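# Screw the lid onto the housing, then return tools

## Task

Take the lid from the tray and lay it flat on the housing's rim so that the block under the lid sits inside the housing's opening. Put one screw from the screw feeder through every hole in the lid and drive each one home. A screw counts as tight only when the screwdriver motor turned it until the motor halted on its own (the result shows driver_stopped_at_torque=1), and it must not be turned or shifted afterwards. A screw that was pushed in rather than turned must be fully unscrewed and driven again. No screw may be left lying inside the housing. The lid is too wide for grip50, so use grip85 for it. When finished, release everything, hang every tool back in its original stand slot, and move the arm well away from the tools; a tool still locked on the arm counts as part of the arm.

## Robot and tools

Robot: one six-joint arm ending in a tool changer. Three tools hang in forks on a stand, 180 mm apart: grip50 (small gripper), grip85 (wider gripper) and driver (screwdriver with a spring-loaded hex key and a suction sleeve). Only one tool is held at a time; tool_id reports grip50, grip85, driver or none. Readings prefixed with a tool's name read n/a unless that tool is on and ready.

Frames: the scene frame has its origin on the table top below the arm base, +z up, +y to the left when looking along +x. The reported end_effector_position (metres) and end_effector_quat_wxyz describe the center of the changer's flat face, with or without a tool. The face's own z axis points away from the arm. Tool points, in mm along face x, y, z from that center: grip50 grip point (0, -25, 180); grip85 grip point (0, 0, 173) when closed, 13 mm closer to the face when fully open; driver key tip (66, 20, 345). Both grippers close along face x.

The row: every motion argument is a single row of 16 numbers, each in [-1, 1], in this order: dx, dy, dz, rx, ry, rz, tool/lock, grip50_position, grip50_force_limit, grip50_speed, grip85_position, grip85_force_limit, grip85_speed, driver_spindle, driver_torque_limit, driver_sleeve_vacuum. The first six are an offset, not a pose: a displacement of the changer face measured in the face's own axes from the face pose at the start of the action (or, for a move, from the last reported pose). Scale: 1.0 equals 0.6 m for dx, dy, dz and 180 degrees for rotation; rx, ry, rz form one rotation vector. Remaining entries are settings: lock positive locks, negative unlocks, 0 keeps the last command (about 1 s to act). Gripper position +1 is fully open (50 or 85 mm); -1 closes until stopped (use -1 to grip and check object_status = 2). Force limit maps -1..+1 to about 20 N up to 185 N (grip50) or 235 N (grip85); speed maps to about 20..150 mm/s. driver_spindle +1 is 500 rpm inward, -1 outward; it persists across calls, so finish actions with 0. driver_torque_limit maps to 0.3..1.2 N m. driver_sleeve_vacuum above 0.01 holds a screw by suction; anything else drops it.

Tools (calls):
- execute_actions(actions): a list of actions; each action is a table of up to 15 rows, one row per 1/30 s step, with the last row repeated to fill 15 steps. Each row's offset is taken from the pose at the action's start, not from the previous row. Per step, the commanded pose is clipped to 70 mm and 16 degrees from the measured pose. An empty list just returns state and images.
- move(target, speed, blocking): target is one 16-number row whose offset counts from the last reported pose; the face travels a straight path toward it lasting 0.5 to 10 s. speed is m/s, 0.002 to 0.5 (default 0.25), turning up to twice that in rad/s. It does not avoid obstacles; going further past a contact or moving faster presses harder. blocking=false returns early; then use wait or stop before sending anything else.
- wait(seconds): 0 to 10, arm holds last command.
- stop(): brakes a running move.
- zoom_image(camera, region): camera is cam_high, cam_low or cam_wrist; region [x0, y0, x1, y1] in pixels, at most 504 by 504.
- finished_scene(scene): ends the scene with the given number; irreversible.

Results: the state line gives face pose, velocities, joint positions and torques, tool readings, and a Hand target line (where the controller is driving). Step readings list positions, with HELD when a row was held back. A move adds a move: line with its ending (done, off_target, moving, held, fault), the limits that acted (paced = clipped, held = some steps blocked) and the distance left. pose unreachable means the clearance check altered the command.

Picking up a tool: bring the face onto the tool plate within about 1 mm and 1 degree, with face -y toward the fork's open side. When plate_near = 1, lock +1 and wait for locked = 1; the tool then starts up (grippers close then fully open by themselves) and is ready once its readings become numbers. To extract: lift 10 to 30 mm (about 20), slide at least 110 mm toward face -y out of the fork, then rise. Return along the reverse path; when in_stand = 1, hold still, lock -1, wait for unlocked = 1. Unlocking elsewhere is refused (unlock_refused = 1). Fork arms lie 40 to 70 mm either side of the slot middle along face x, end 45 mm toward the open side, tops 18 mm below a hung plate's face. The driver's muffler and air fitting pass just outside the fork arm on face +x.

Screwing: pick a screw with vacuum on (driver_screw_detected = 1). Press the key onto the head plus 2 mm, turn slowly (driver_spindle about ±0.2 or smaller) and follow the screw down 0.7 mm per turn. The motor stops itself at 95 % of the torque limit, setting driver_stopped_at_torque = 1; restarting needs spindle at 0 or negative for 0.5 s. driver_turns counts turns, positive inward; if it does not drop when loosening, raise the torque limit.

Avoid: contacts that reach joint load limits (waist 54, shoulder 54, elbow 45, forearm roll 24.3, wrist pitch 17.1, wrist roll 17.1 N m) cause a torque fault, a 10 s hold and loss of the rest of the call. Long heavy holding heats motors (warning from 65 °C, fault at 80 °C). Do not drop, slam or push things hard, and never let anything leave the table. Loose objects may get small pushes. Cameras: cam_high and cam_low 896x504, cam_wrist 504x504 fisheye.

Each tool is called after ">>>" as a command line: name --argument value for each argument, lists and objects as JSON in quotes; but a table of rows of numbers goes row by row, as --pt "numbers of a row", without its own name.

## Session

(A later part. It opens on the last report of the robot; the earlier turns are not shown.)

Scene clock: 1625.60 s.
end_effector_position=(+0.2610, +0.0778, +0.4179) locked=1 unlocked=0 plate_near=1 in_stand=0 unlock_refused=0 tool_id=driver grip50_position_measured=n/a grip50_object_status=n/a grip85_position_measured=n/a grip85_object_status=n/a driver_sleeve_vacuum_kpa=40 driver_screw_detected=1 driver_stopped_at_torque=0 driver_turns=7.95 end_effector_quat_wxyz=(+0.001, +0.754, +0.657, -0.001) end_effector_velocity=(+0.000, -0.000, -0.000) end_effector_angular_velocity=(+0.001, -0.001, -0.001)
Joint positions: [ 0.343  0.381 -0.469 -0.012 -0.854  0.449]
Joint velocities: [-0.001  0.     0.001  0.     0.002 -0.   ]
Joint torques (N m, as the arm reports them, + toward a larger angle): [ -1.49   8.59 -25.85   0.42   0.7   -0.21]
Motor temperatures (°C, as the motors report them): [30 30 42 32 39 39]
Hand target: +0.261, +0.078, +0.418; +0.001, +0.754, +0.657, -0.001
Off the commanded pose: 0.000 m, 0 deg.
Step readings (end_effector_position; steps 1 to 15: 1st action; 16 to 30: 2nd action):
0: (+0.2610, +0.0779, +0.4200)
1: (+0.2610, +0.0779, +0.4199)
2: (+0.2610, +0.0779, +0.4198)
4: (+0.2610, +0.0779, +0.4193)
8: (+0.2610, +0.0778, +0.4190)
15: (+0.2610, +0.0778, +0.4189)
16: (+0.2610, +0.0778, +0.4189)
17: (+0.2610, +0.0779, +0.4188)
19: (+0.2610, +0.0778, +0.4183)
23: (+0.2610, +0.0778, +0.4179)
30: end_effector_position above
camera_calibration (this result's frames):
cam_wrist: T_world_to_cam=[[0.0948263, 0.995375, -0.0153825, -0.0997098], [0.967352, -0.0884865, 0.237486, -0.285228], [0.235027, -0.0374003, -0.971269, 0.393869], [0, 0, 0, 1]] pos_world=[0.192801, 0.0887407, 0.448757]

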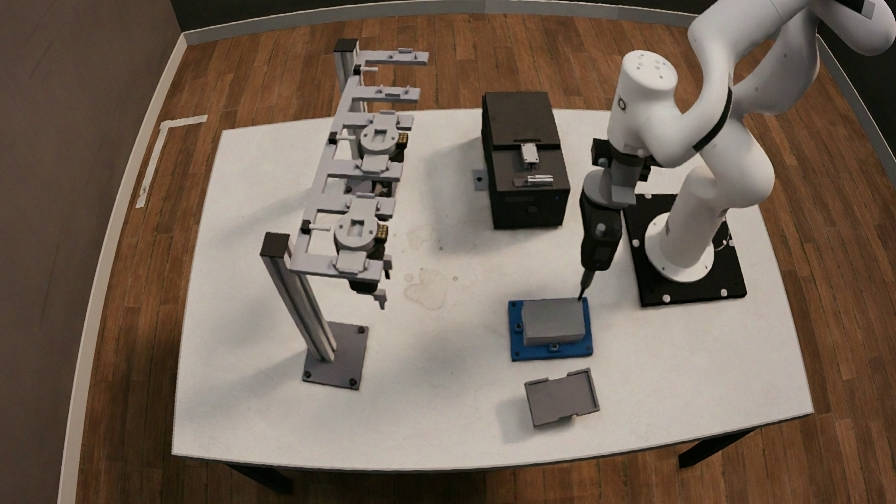

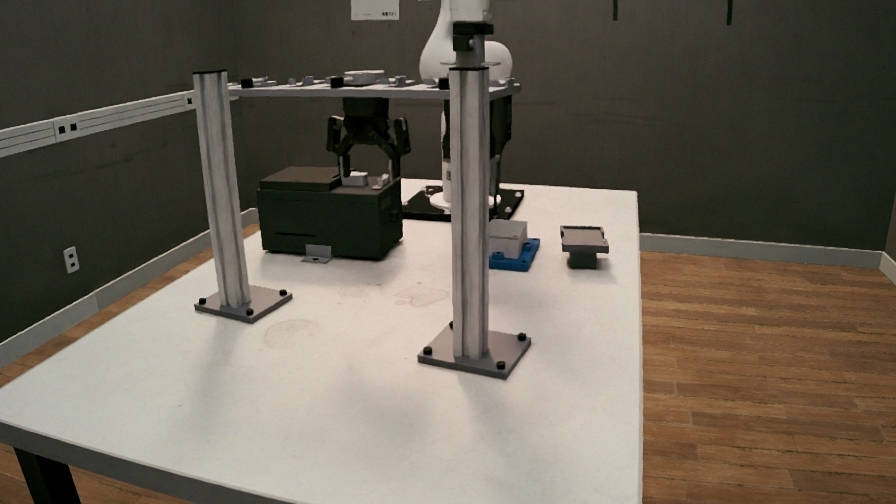

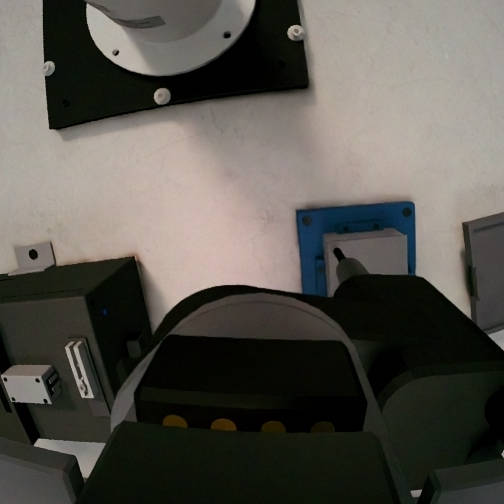

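In the hole. Continue down.

>>> execute_actions --actions '[[[0,0,0.0017,0,0,0,0,0,0,0,0,0,0,0,-1,1]],[[0,0,0.0017,0,0,0,0,0,0,0,0,0,0,0,-1,1]]]'

Scene clock: 1634.77 s.
end_effector_position=(+0.2610, +0.0778, +0.4159) locked=1 unlocked=0 plate_near=1 in_stand=0 unlock_refused=0 tool_id=driver grip50_position_measured=n/a grip50_object_status=n/a grip85_position_measured=n/a grip85_object_status=n/a driver_sleeve_vacuum_kpa=40 driver_screw_detected=1 driver_stopped_at_torque=0 driver_turns=7.95 end_effector_quat_wxyz=(+0.001, +0.754, +0.657, -0.001) end_effector_velocity=(-0.000, -0.000, -0.000) end_effector_angular_velocity=(-0.000, +0.001, -0.001)
Joint positions: [ 0.343  0.379 -0.466 -0.012 -0.848  0.449]
Joint velocities: [-0.001  0.     0.001  0.    -0.     0.   ]
Joint torques (N m, as the arm reports them, + toward a larger angle): [ -0.74   9.19 -25.57   0.7    0.69  -0.32]
Motor temperatures (°C, as the motors report them): [30 30 42 32 39 39]
Hand target: +0.261, +0.078, +0.416; +0.001, +0.754, +0.657, -0.001
Off the commanded pose: 0.000 m, 0 deg.
Step readings (end_effector_position; steps 1 to 15: 1st action; 16 to 30: 2nd action):
0: (+0.2610, +0.0778, +0.4179)
1: (+0.2610, +0.0778, +0.4179)
2: (+0.2610, +0.0778, +0.4178)
4: (+0.2610, +0.0778, +0.4173)
8: (+0.2610, +0.0778, +0.4169)
15: (+0.2610, +0.0778, +0.4169)
16: (+0.2610, +0.0778, +0.4169)
17: (+0.2610, +0.0778, +0.4168)
19: (+0.2610, +0.0778, +0.4163)
23: (+0.2610, +0.0778, +0.4159)
30: end_effector_position above
camera_calibration (this result's frames):
cam_wrist: T_world_to_cam=[[0.0948346, 0.995374, -0.0153761, -0.0997373], [0.967344, -0.088495, 0.237515, -0.284761], [0.235056, -0.0373986, -0.971262, 0.39189], [0, 0, 0, 1]] pos_world=[0.192805, 0.0887321, 0.44673]

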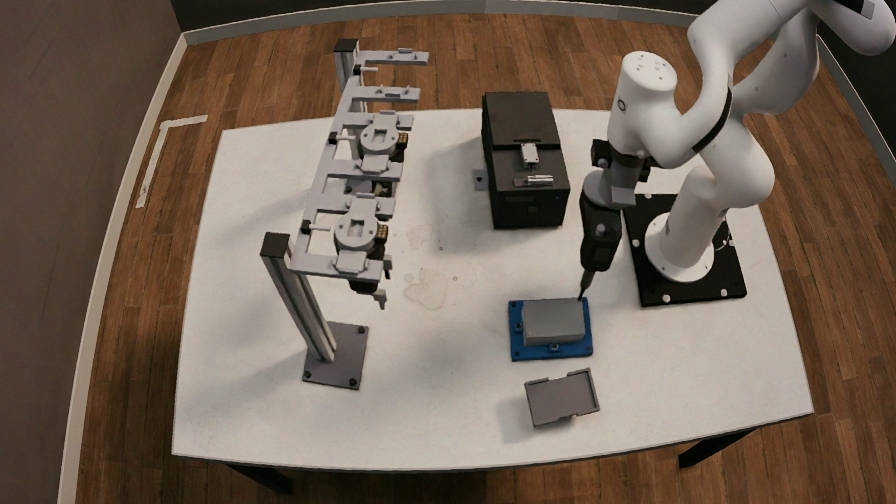

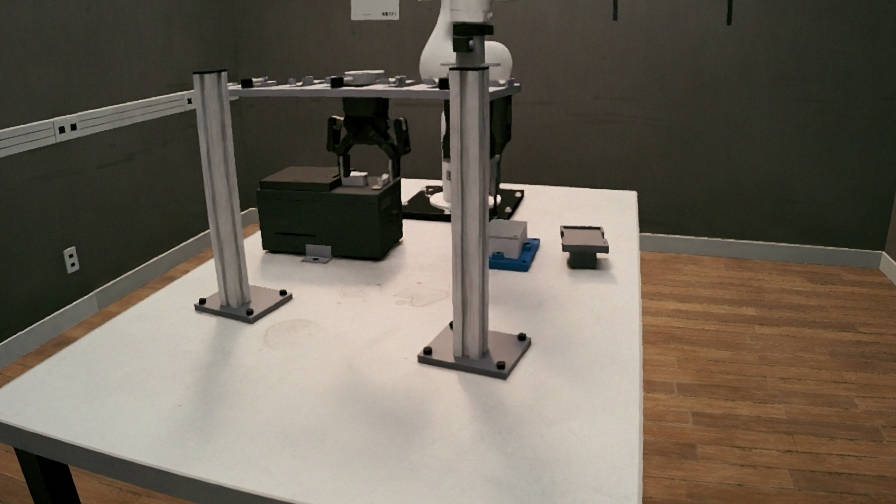

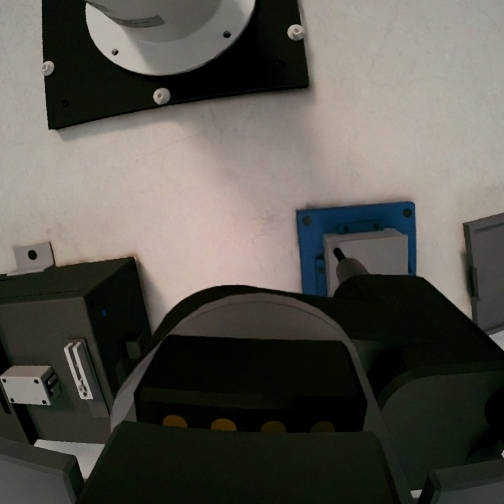

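>>> execute_actions --actions '[[[0,0,0.0015,0,0,0,0,0,0,0,0,0,0,0,-1,1]],[[0,0,0.0015,0,0,0,0,0,0,0,0,0,0,0,-1,1]]]'

Scene clock: 1640.50 s.
end_effector_position=(+0.2611, +0.0778, +0.4142) locked=1 unlocked=0 plate_near=1 in_stand=0 unlock_refused=0 tool_id=driver grip50_position_measured=n/a grip50_object_status=n/a grip85_position_measured=n/a grip85_object_status=n/a driver_sleeve_vacuum_kpa=39 driver_screw_detected=1 driver_stopped_at_torque=0 driver_turns=7.95 end_effector_quat_wxyz=(+0.001, +0.754, +0.657, -0.001) end_effector_velocity=(+0.000, -0.000, -0.000) end_effector_angular_velocity=(+0.000, -0.000, -0.001)
Joint positions: [ 0.343  0.376 -0.463 -0.012 -0.843  0.449]
Joint velocities: [-0.    -0.     0.     0.     0.001  0.   ]
Joint torques (N m, as the arm reports them, + toward a larger angle): [ -1.03   8.54 -23.78   1.02   0.72  -0.44]
Motor temperatures (°C, as the motors report them): [30 30 42 32 39 39]
Hand target: +0.261, +0.078, +0.414; +0.001, +0.754, +0.657, -0.001
Off the commanded pose: 0.000 m, 0 deg.
Step readings (end_effector_position; steps 1 to 15: 1st action; 16 to 30: 2nd action):
0: (+0.2610, +0.0778, +0.4159)
1: (+0.2610, +0.0778, +0.4159)
2: (+0.2610, +0.0778, +0.4158)
4: (+0.2610, +0.0778, +0.4153)
8: (+0.2611, +0.0778, +0.4152)
15: (+0.2611, +0.0778, +0.4151)
16: (+0.2611, +0.0778, +0.4151)
17: (+0.2611, +0.0778, +0.4150)
19: (+0.2611, +0.0778, +0.4145)
23: (+0.2611, +0.0778, +0.4142)
30: end_effector_position above
camera_calibration (this result's frames):
cam_wrist: T_world_to_cam=[[0.0948658, 0.995373, -0.0152902, -0.0998124], [0.967272, -0.0885348, 0.237794, -0.284509], [0.23534, -0.0373483, -0.971195, 0.39011], [0, 0, 0, 1]] pos_world=[0.192858, 0.0887315, 0.445001]

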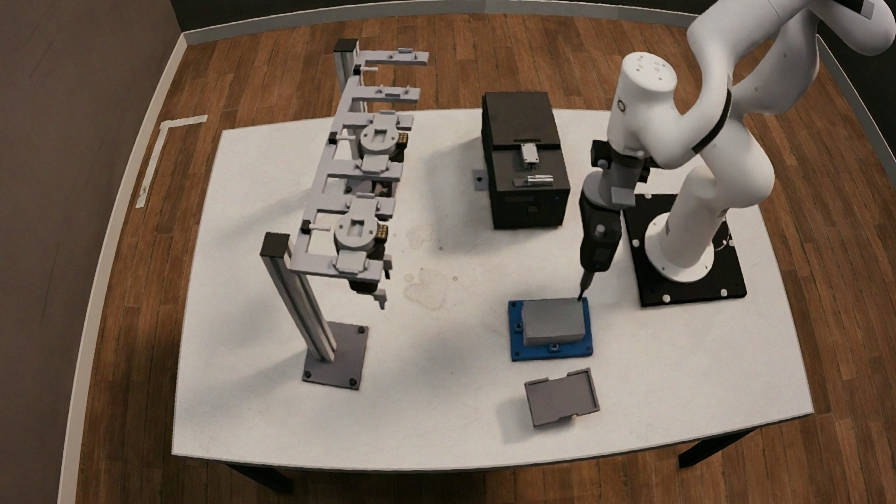

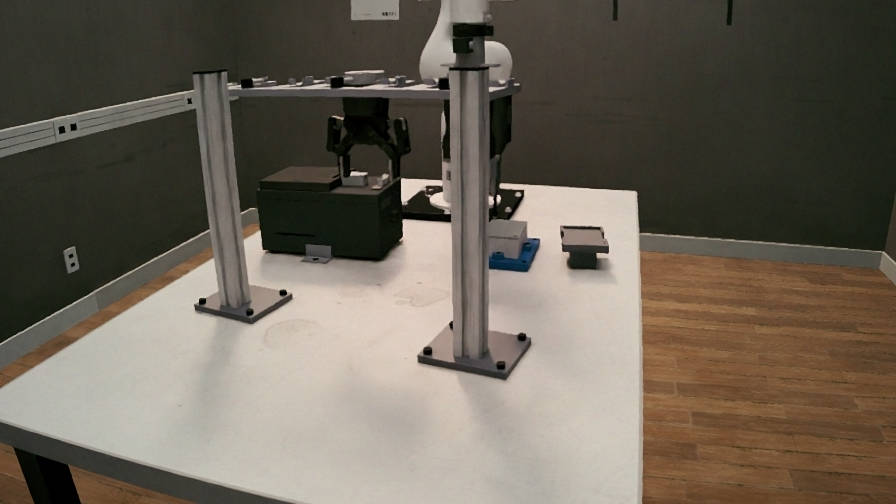

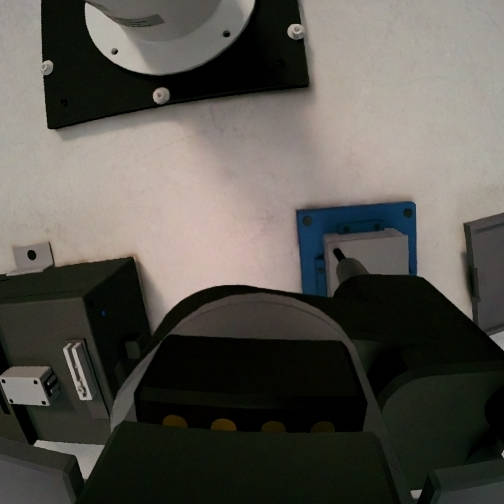

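>>> execute_actions --actions '[[[0,0,0,0,0,0,0,0,0,0,0,0,0,0.2,0,1]],[[0,0,0.001,0,0,0,0,0,0,0,0,0,0,0.2,0,1]],[[0,0,0.001,0,0,0,0,0,0,0,0,0,0,0.2,0,1]],[[0,0,0.001,0,0,0,0,0,0,0,0,0,0,0.2,0,1]],[[0,0,0.001,0,0,0,0,0,0,0,0,0,0,0.2,0,1]],[[0,0,0,0,0,0,0,0,0,0,0,0,0,0,0,1]]]'

Scene clock: 1653.93 s.
end_effector_position=(+0.2611, +0.0778, +0.4118) locked=1 unlocked=0 plate_near=1 in_stand=0 unlock_refused=0 tool_id=driver grip50_position_measured=n/a grip50_object_status=n/a grip85_position_measured=n/a grip85_object_status=n/a driver_sleeve_vacuum_kpa=40 driver_screw_detected=1 driver_stopped_at_torque=0 driver_turns=12.07 end_effector_quat_wxyz=(+0.001, +0.754, +0.657, -0.001) end_effector_velocity=(-0.000, +0.000, -0.000) end_effector_angular_velocity=(-0.000, +0.002, -0.001)
Joint positions: [ 0.343  0.373 -0.46  -0.012 -0.836  0.449]
Joint velocities: [ 0.    -0.001  0.     0.    -0.002  0.001]
Joint torques (N m, as the arm reports them, + toward a larger angle): [ -1.7    7.87 -24.46   0.75   0.67  -0.29]
Motor temperatures (°C, as the motors report them): [30 30 41 32 39 39]
Hand target: +0.261, +0.078, +0.412; +0.001, +0.754, +0.657, -0.001
Off the commanded pose: 0.000 m, 0 deg.
Step readings (end_effector_position; steps 1 to 15: 1st action; 16 to 30: 2nd action; 31 to 45: 3rd action; 46 to 60: 4th action; 61 to 75: 5th action; 76 to 90: 6th action):
0: (+0.2611, +0.0778, +0.4142)
1: (+0.2611, +0.0778, +0.4142)
2: (+0.2611, +0.0778, +0.4142)
4: (+0.2611, +0.0778, +0.4142)
8: (+0.2610, +0.0778, +0.4142)
15: (+0.2611, +0.0778, +0.4142)
16: (+0.2611, +0.0778, +0.4142)
17: (+0.2611, +0.0778, +0.4141)
19: (+0.2611, +0.0778, +0.4138)
23: (+0.2611, +0.0778, +0.4136)
30: (+0.2611, +0.0778, +0.4136)
31: (+0.2611, +0.0778, +0.4136)
32: (+0.2611, +0.0778, +0.4135)
34: (+0.2611, +0.0778, +0.4132)
38: (+0.2611, +0.0778, +0.4130)
45: (+0.2611, +0.0778, +0.4130)
46: (+0.2611, +0.0778, +0.4130)
47: (+0.2611, +0.0778, +0.4129)
49: (+0.2611, +0.0778, +0.4126)
53: (+0.2611, +0.0778, +0.4124)
60: (+0.2611, +0.0778, +0.4124)
61: (+0.2611, +0.0778, +0.4124)
62: (+0.2611, +0.0778, +0.4123)
64: (+0.2611, +0.0778, +0.4120)
68: (+0.2611, +0.0778, +0.4118)
75: (+0.2611, +0.0778, +0.4118)
76: (+0.2611, +0.0778, +0.4118)
77: (+0.2611, +0.0778, +0.4118)
79: (+0.2611, +0.0778, +0.4118)
83: (+0.2611, +0.0778, +0.4118)
90: end_effector_position above
camera_calibration (this result's frames):
cam_wrist: T_world_to_cam=[[0.0948718, 0.995372, -0.0152912, -0.0998392], [0.967279, -0.0885416, 0.237764, -0.283913], [0.23531, -0.0373479, -0.971203, 0.387779], [0, 0, 0, 1]] pos_world=[0.192847, 0.0887218, 0.44259]

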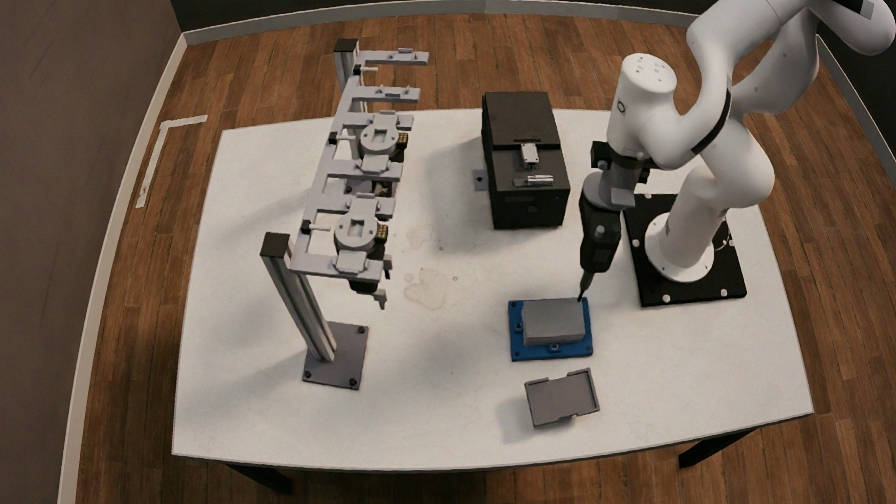

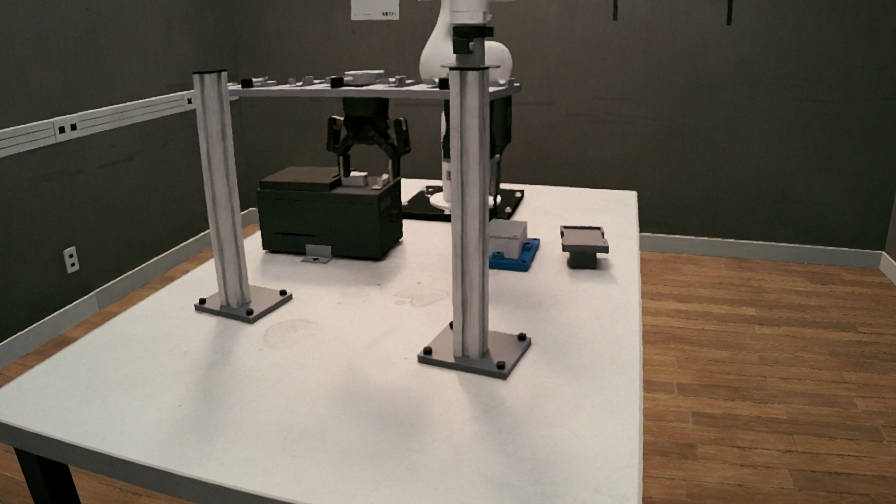

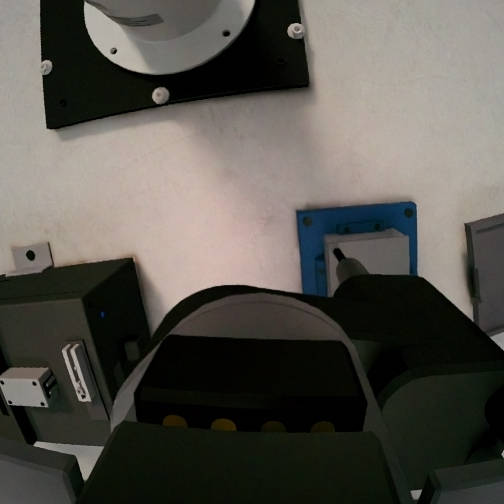

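>>> execute_actions --actions '[[[0,0,0.0012,0,0,0,0,0,0,0,0,0,0,0.2,0,1]],[[0,0,0.0012,0,0,0,0,0,0,0,0,0,0,0.2,0,1]],[[0,0,0.001,0,0,0,0,0,0,0,0,0,0,0.2,0,1]],[[0,0,0,0,0,0,0,0,0,0,0,0,0,0.2,0,1]],[[0,0,0,0,0,0,0,0,0,0,0,0,0,0,0,1]]]'

Scene clock: 1663.30 s.
end_effector_position=(+0.2610, +0.0778, +0.4097) locked=1 unlocked=0 plate_near=1 in_stand=0 unlock_refused=0 tool_id=driver grip50_position_measured=n/a grip50_object_status=n/a grip85_position_measured=n/a grip85_object_status=n/a driver_sleeve_vacuum_kpa=39 driver_screw_detected=1 driver_stopped_at_torque=1 driver_turns=14.14 end_effector_quat_wxyz=(+0.001, +0.754, +0.657, -0.001) end_effector_velocity=(+0.000, +0.000, -0.000) end_effector_angular_velocity=(+0.000, -0.000, -0.000)
Joint positions: [ 0.343  0.37  -0.457 -0.012 -0.83   0.449]
Joint velocities: [-0.    -0.     0.     0.     0.001  0.   ]
Joint torques (N m, as the arm reports them, + toward a larger angle): [ -1.97   8.1  -24.1    0.53   0.85  -0.22]
Motor temperatures (°C, as the motors report them): [30 30 41 32 39 39]
Hand target: +0.261, +0.078, +0.410; +0.001, +0.754, +0.657, -0.001
Off the commanded pose: 0.000 m, 0 deg.
Step readings (end_effector_position; steps 1 to 15: 1st action; 16 to 30: 2nd action; 31 to 45: 3rd action; 46 to 60: 4th action; 61 to 75: 5th action):
0: (+0.2611, +0.0778, +0.4118)
1: (+0.2611, +0.0778, +0.4118)
2: (+0.2611, +0.0778, +0.4117)
4: (+0.2611, +0.0778, +0.4113)
8: (+0.2611, +0.0778, +0.4111)
15: (+0.2611, +0.0778, +0.4111)
16: (+0.2611, +0.0778, +0.4111)
17: (+0.2611, +0.0778, +0.4110)
19: (+0.2611, +0.0778, +0.4106)
23: (+0.2611, +0.0778, +0.4104)
30: (+0.2611, +0.0778, +0.4103)
31: (+0.2611, +0.0778, +0.4103)
32: (+0.2611, +0.0778, +0.4103)
34: (+0.2611, +0.0778, +0.4100)
38: (+0.2610, +0.0778, +0.4098)
45: (+0.2610, +0.0778, +0.4097)
46: (+0.2610, +0.0778, +0.4097)
47: (+0.2610, +0.0778, +0.4097)
49: (+0.2610, +0.0778, +0.4097)
53: (+0.2610, +0.0778, +0.4097)
60: (+0.2610, +0.0778, +0.4097)
61: (+0.2610, +0.0778, +0.4097)
62: (+0.2610, +0.0778, +0.4097)
64: (+0.2610, +0.0778, +0.4097)
68: (+0.2610, +0.0778, +0.4097)
75: end_effector_position above
camera_calibration (this result's frames):
cam_wrist: T_world_to_cam=[[0.0951687, 0.995343, -0.0153073, -0.0999194], [0.967275, -0.0888298, 0.237672, -0.283352], [0.235205, -0.0374253, -0.971225, 0.385842], [0, 0, 0, 1]] pos_world=[0.192836, 0.0887243, 0.440555]

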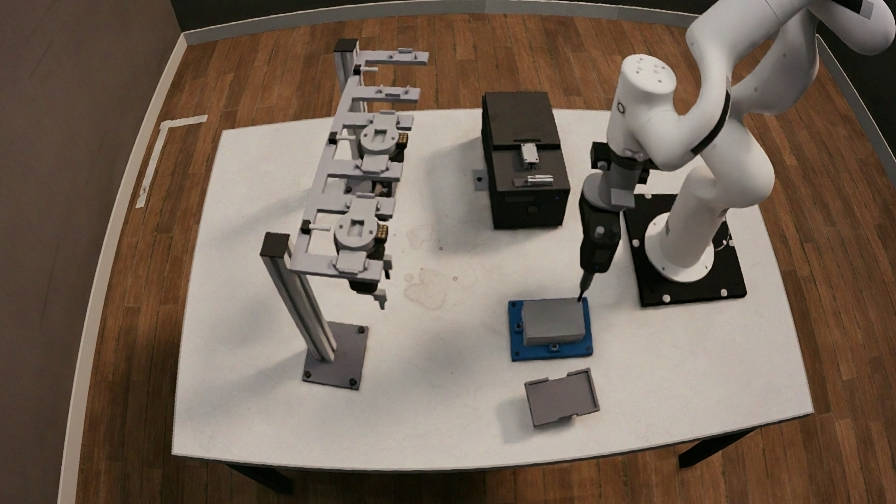

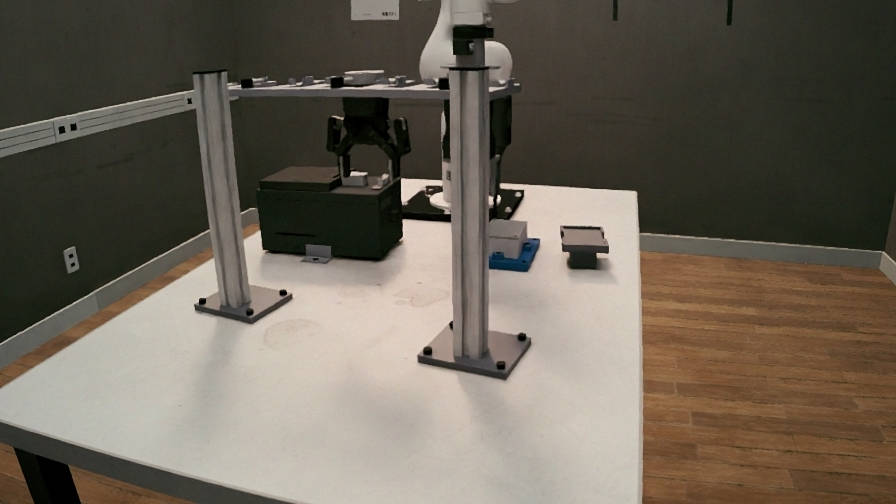

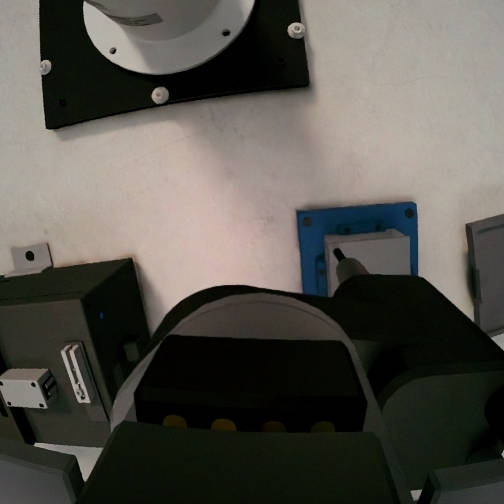

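Stopped at torque (6.2 turns). Release vacuum and lift.

>>> execute_actions --actions '[[[0,0,0,0,0,0,0,0,0,0,0,0,0,0,0,0]],[[0,0,-0.03,0,0,0,0,0,0,0,0,0,0,0,0,0]],[[0,0,-0.08,0,0,0,0,0,0,0,0,0,0,0,0,0]]]'

>>> zoom_image --camera "cam_wrist" --region '[280,190,440,320]'

>>> zoom_image --camera "cam_high" --region '[500,280,610,370]'

Scene clock: 1674.27 s.
end_effector_position=(+0.2608, +0.0781, +0.4751) locked=1 unlocked=0 plate_near=1 in_stand=0 unlock_refused=0 tool_id=driver grip50_position_measured=n/a grip50_object_status=n/a grip85_position_measured=n/a grip85_object_status=n/a driver_sleeve_vacuum_kpa=0 driver_screw_detected=0 driver_stopped_at_torque=1 driver_turns=14.14 end_effector_quat_wxyz=(+0.001, +0.754, +0.657, -0.002) end_effector_velocity=(+0.001, +0.000, +0.003) end_effector_angular_velocity=(+0.001, -0.003, +0.000)
Joint positions: [ 0.345  0.439 -0.565 -0.01  -1.009  0.448]
Joint velocities: [ 0.     0.001 -0.006  0.    -0.004  0.   ]
Joint torques (N m, as the arm reports them, + toward a larger angle): [ -2.38   7.65 -26.91   0.75   0.69  -0.25]
Motor temperatures (°C, as the motors report them): [30 30 41 32 39 39]
Hand target: +0.261, +0.078, +0.476; +0.001, +0.754, +0.657, -0.001
Off the commanded pose: 0.001 m, 0 deg.
Step readings (end_effector_position; steps 1 to 15: 1st action; 16 to 30: 2nd action; 31 to 45: 3rd action):
0: (+0.2610, +0.0778, +0.4097)
1: (+0.2610, +0.0778, +0.4097)
2: (+0.2610, +0.0778, +0.4097)
4: (+0.2610, +0.0778, +0.4097)
8: (+0.2610, +0.0778, +0.4097)
15: (+0.2610, +0.0778, +0.4097)
16: (+0.2610, +0.0778, +0.4098)
17: (+0.2610, +0.0778, +0.4108)
19: (+0.2609, +0.0778, +0.4191)
23: (+0.2613, +0.0780, +0.4272)
30: (+0.2609, +0.0779, +0.4276)
31: (+0.2610, +0.0779, +0.4276)
32: (+0.2609, +0.0779, +0.4287)
34: (+0.2603, +0.0777, +0.4434)
38: (+0.2625, +0.0786, +0.4738)
45: end_effector_position above
camera_calibration (this result's frames):
cam_wrist: T_world_to_cam=[[0.0948489, 0.995367, -0.0157742, -0.098863], [0.967675, -0.0884674, 0.236174, -0.298055], [0.233685, -0.0376652, -0.971583, 0.449932], [0, 0, 0, 1]] pos_world=[0.192655, 0.0889836, 0.50598]

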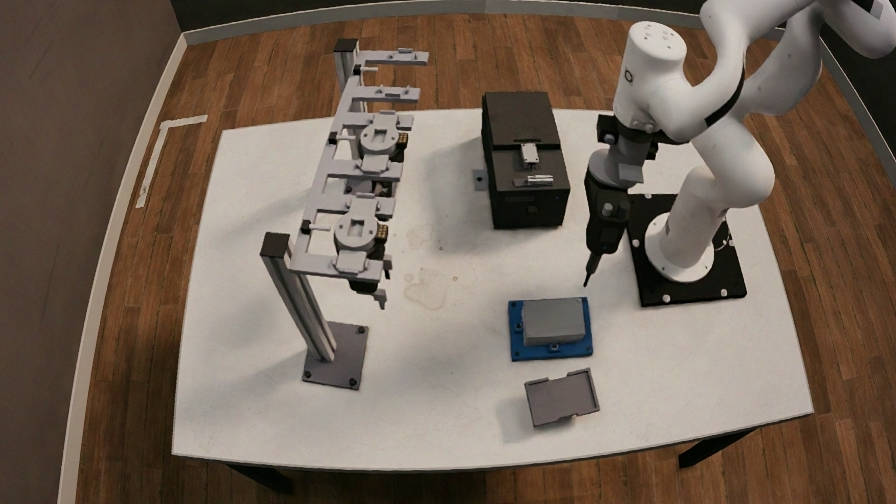

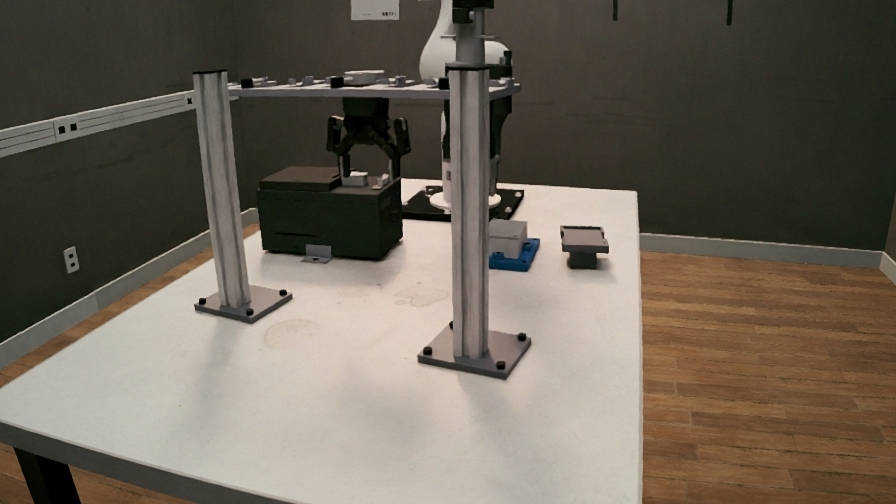

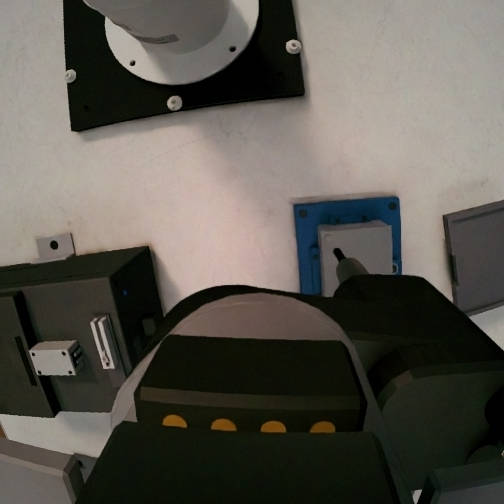

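Region (280, 190, 440, 320) of cam_wrist's 504x504 image, scaled by 3.150, with more detail than that image has; it fills the top 410 rows of this view, and the rest is white.

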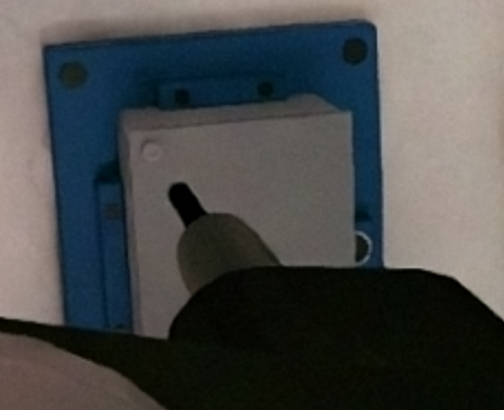

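Region (500, 280, 610, 370) of cam_high's 896x504 image, scaled by 4.582, with more detail than that image has; it fills the top 412 rows of this view, and the rest is white.

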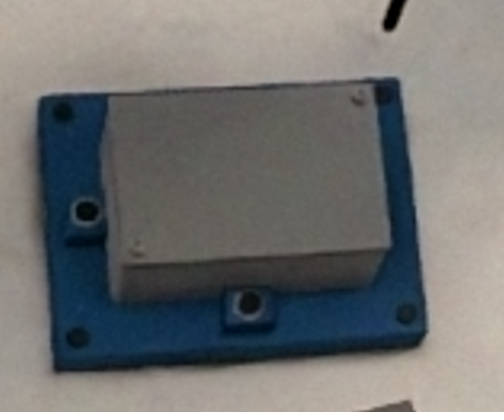

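>>> move --target '[0,0,-0.125,0,0,0,0,0,0,0,0,0,0,0,0,0]' --speed 0.2

>>> move --target '[-0.346,0.439,0,0,0,0,0,0,0,0,0,0,0,0,0,0]' --speed 0.25

Scene clock: 1689.97 s.
end_effector_position=(+0.2609, +0.0785, +0.5496) locked=1 unlocked=0 plate_near=1 in_stand=0 unlock_refused=0 tool_id=driver grip50_position_measured=n/a grip50_object_status=n/a grip85_position_measured=n/a grip85_object_status=n/a driver_sleeve_vacuum_kpa=0 driver_screw_detected=0 driver_stopped_at_torque=1 driver_turns=14.14 end_effector_quat_wxyz=(+0.001, +0.754, +0.657, -0.002) end_effector_velocity=(+0.000, +0.000, +0.002) end_effector_angular_velocity=(+0.001, -0.002, -0.001)
Joint positions: [ 0.348  0.469 -0.713 -0.009 -1.188  0.449]
Joint velocities: [ 0.     0.    -0.005  0.    -0.003  0.001]
Joint torques (N m, as the arm reports them, + toward a larger angle): [ -1.81   6.12 -26.56   0.56   0.67  -0.16]
Motor temperatures (°C, as the motors report them): [30 30 42 32 39 39]
Hand target: +0.261, +0.078, +0.550; +0.001, +0.754, +0.657, -0.002
Off the commanded pose: 0.000 m, 0 deg.
move: done
camera_calibration (this result's frames):
cam_wrist: T_world_to_cam=[[0.0945549, 0.995391, -0.0159739, -0.0978974], [0.967887, -0.0881642, 0.235419, -0.315359], [0.232926, -0.037721, -0.971763, 0.522693], [0, 0, 0, 1]] pos_world=[0.19274, 0.0893593, 0.580611]

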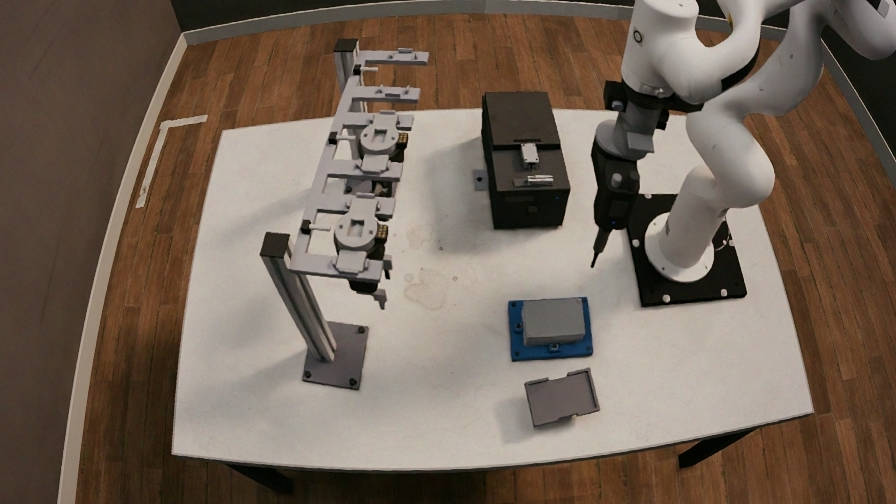

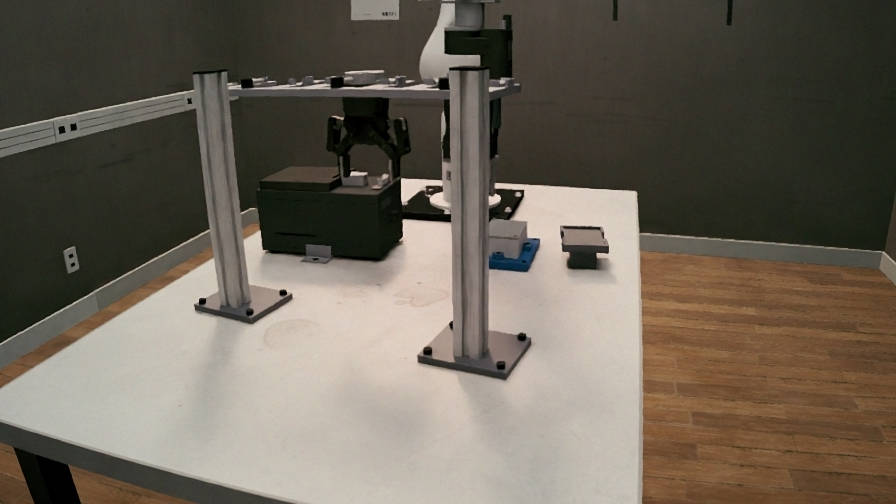

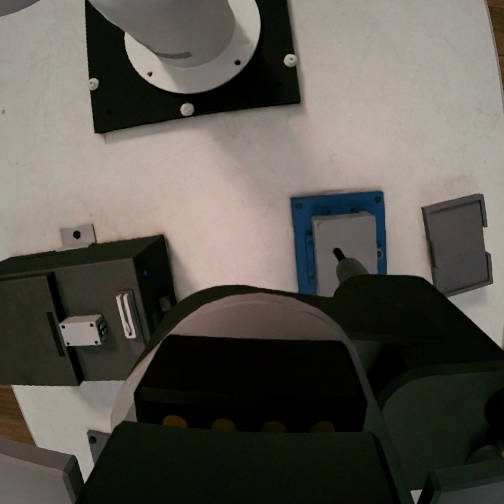

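Scene clock: 1691.83 s.
end_effector_position=(+0.4927, -0.1636, +0.5505) locked=1 unlocked=0 plate_near=1 in_stand=0 unlock_refused=0 tool_id=driver grip50_position_measured=n/a grip50_object_status=n/a grip85_position_measured=n/a grip85_object_status=n/a driver_sleeve_vacuum_kpa=0 driver_screw_detected=0 driver_stopped_at_torque=1 driver_turns=14.14 end_effector_quat_wxyz=(+0.001, +0.754, +0.657, -0.002) end_effector_velocity=(+0.001, -0.001, +0.000) end_effector_angular_velocity=(-0.001, -0.002, -0.002)
Joint positions: [-0.271 -0.181 -1.289 -0.012 -1.107 -0.168]
Joint velocities: [-0.001 -0.003 -0.004 -0.     0.001  0.001]
Joint torques (N m, as the arm reports them, + toward a larger angle): [ -2.5   45.43 -26.65   1.14   0.21  -0.24]
Motor temperatures (°C, as the motors report them): [30 30 42 32 39 39]
Hand target: +0.493, -0.164, +0.550; +0.001, +0.754, +0.657, -0.002
Off the commanded pose: 0.001 m, 0 deg.
move: done
camera_calibration (this result's frames):
cam_wrist: T_world_to_cam=[[0.094441, 0.995391, -0.0166435, 0.121556], [0.967779, -0.0878757, 0.23597, -0.561493], [0.23342, -0.0383925, -0.971618, 0.459944], [0, 0, 0, 1]] pos_world=[0.424561, -0.152679, 0.581408]

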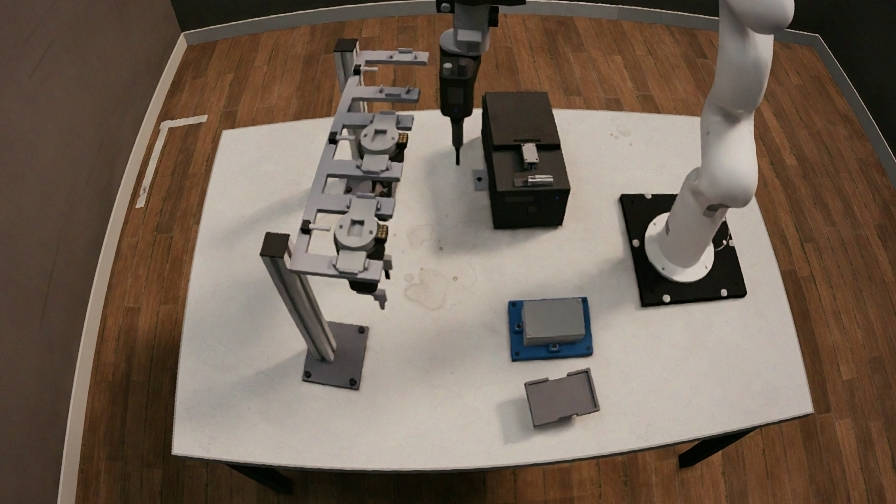

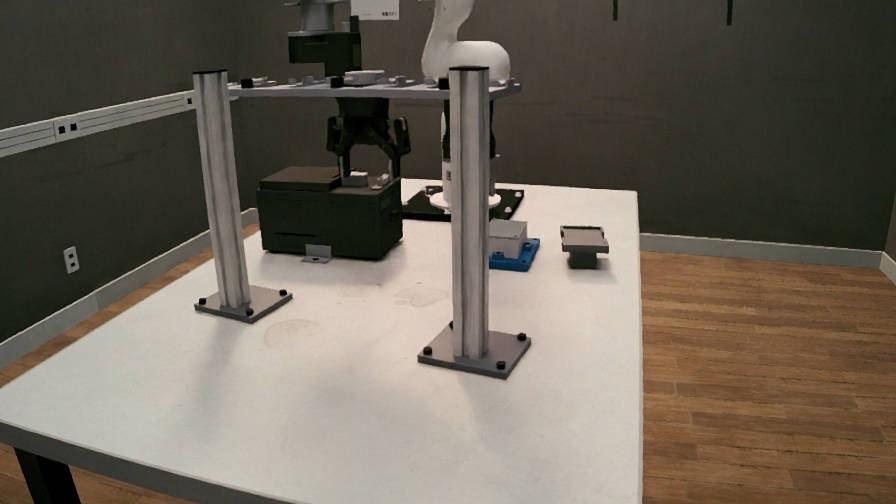

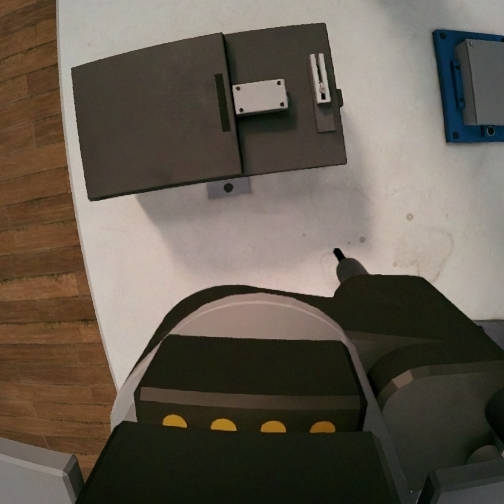

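>>> move --target '[0,0.0013,0.1975,0,0,0,0,0,0,0,0,0,0,0,0,0]' --speed 0.15

Scene clock: 1700.70 s.
end_effector_position=(+0.4932, -0.1645, +0.4325) locked=1 unlocked=0 plate_near=1 in_stand=0 unlock_refused=0 tool_id=driver grip50_position_measured=n/a grip50_object_status=n/a grip85_position_measured=n/a grip85_object_status=n/a driver_sleeve_vacuum_kpa=0 driver_screw_detected=0 driver_stopped_at_torque=1 driver_turns=14.14 end_effector_quat_wxyz=(+0.002, +0.754, +0.657, -0.002) end_effector_velocity=(-0.001, +0.000, -0.002) end_effector_angular_velocity=(+0.001, +0.003, +0.000)
Joint positions: [-0.274 -0.259 -1.111 -0.015 -0.851 -0.166]
Joint velocities: [ 0.    -0.001  0.004  0.     0.002 -0.   ]
Joint torques (N m, as the arm reports them, + toward a larger angle): [ -2.37  48.19 -25.06   0.38   0.22  -0.22]
Motor temperatures (°C, as the motors report them): [30 30 42 32 39 39]
Hand target: +0.493, -0.164, +0.432; +0.001, +0.754, +0.657, -0.002
Off the commanded pose: 0.001 m, 0 deg.
move: done
camera_calibration (this result's frames):
cam_wrist: T_world_to_cam=[[0.0948388, 0.995346, -0.0170605, 0.120379], [0.967553, -0.0881318, 0.236799, -0.534525], [0.234194, -0.0389647, -0.971409, 0.344552], [0, 0, 0, 1]] pos_world=[0.425073, -0.153502, 0.46333]

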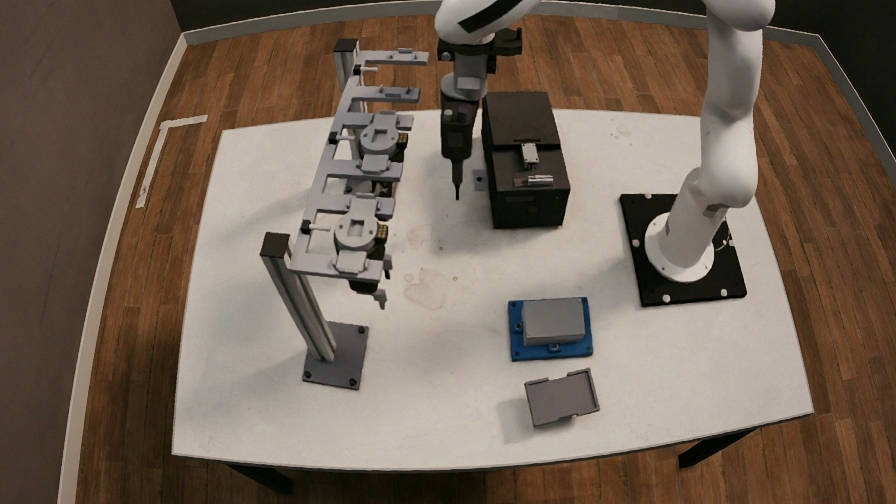

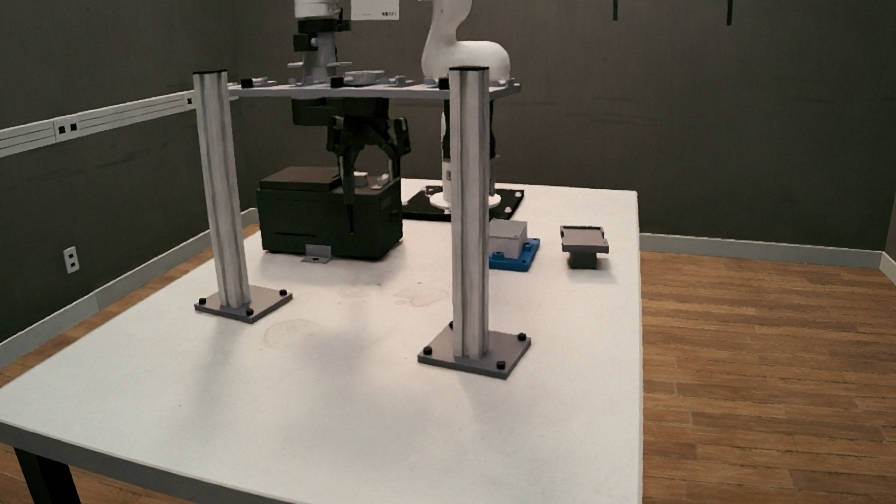

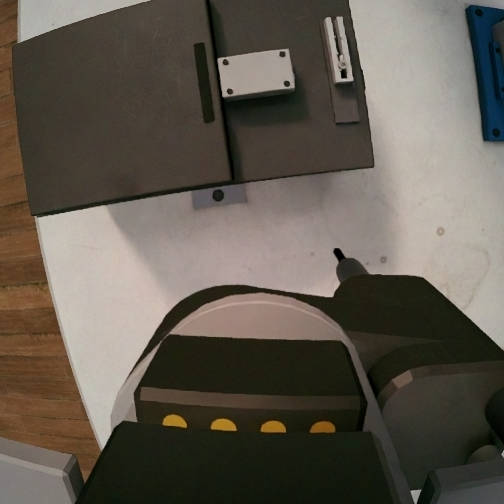

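>>> move --target '[0.0006,0.22,0.0005,0,0,0,0,0,0,0,0,0,0,0,0,0]' --speed 0.08

Scene clock: 1707.93 s.
end_effector_position=(+0.6238, -0.1824, +0.4320) locked=1 unlocked=0 plate_near=1 in_stand=0 unlock_refused=0 tool_id=driver grip50_position_measured=n/a grip50_object_status=n/a grip85_position_measured=n/a grip85_object_status=n/a driver_sleeve_vacuum_kpa=0 driver_screw_detected=0 driver_stopped_at_torque=1 driver_turns=14.14 end_effector_quat_wxyz=(+0.001, +0.754, +0.657, -0.002) end_effector_velocity=(+0.001, +0.001, +0.000) end_effector_angular_velocity=(-0.000, -0.001, +0.002)
Joint positions: [-0.238 -0.579 -1.548 -0.013 -0.968 -0.133]
Joint velocities: [ 0.001 -0.001 -0.003  0.    -0.001 -0.001]
Joint torques (N m, as the arm reports them, + toward a larger angle): [ -2.32  69.14 -25.59   1.06   0.18  -0.29]
Motor temperatures (°C, as the motors report them): [30 31 42 32 39 39]
Hand target: +0.624, -0.182, +0.432; +0.001, +0.754, +0.657, -0.002
Off the commanded pose: 0.000 m, 0 deg.
move: done
camera_calibration (this result's frames):
cam_wrist: T_world_to_cam=[[0.0946678, 0.995366, -0.0168405, 0.125856], [0.967641, -0.08803, 0.236477, -0.662243], [0.233898, -0.0386822, -0.971491, 0.313061], [0, 0, 0, 1]] pos_world=[0.555674, -0.171461, 0.46286]

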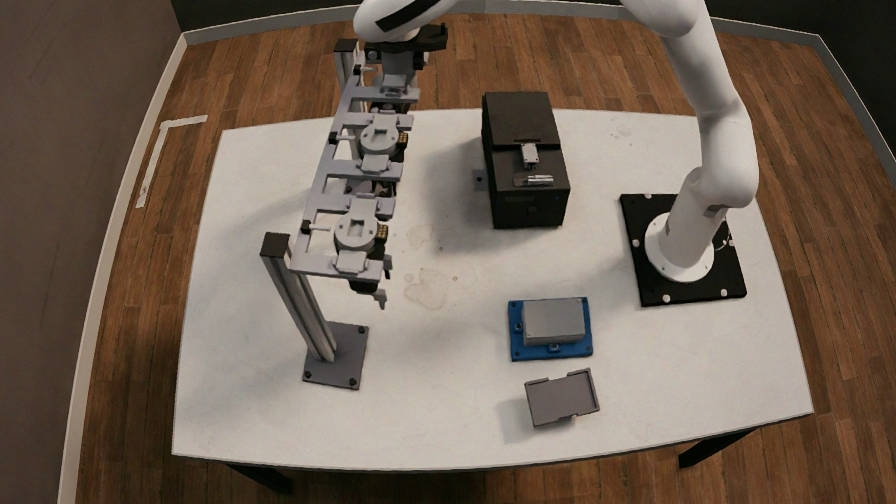

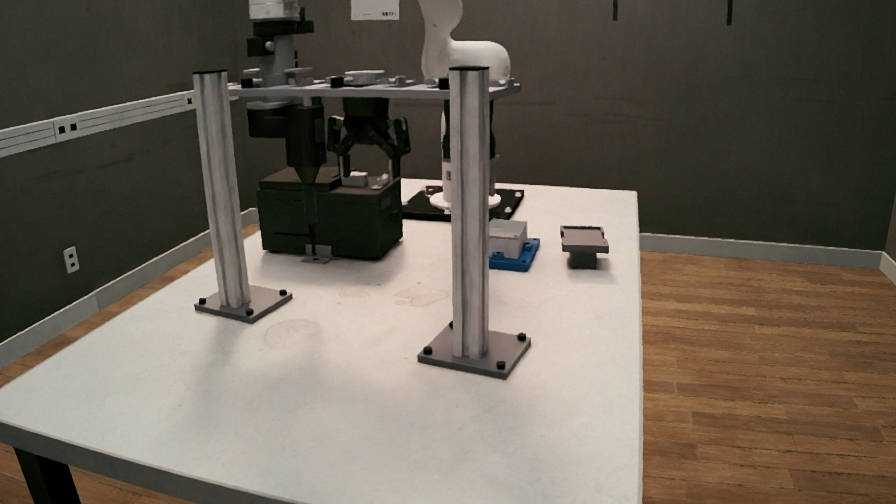

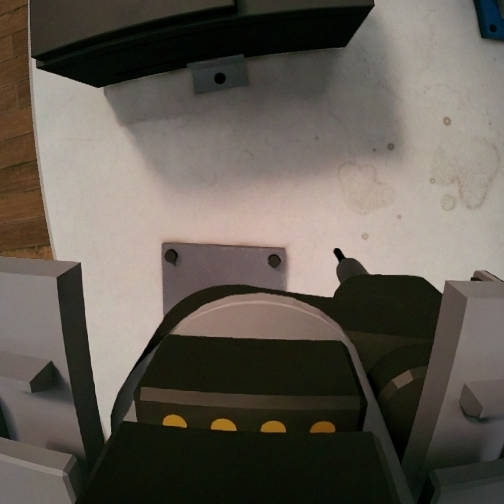

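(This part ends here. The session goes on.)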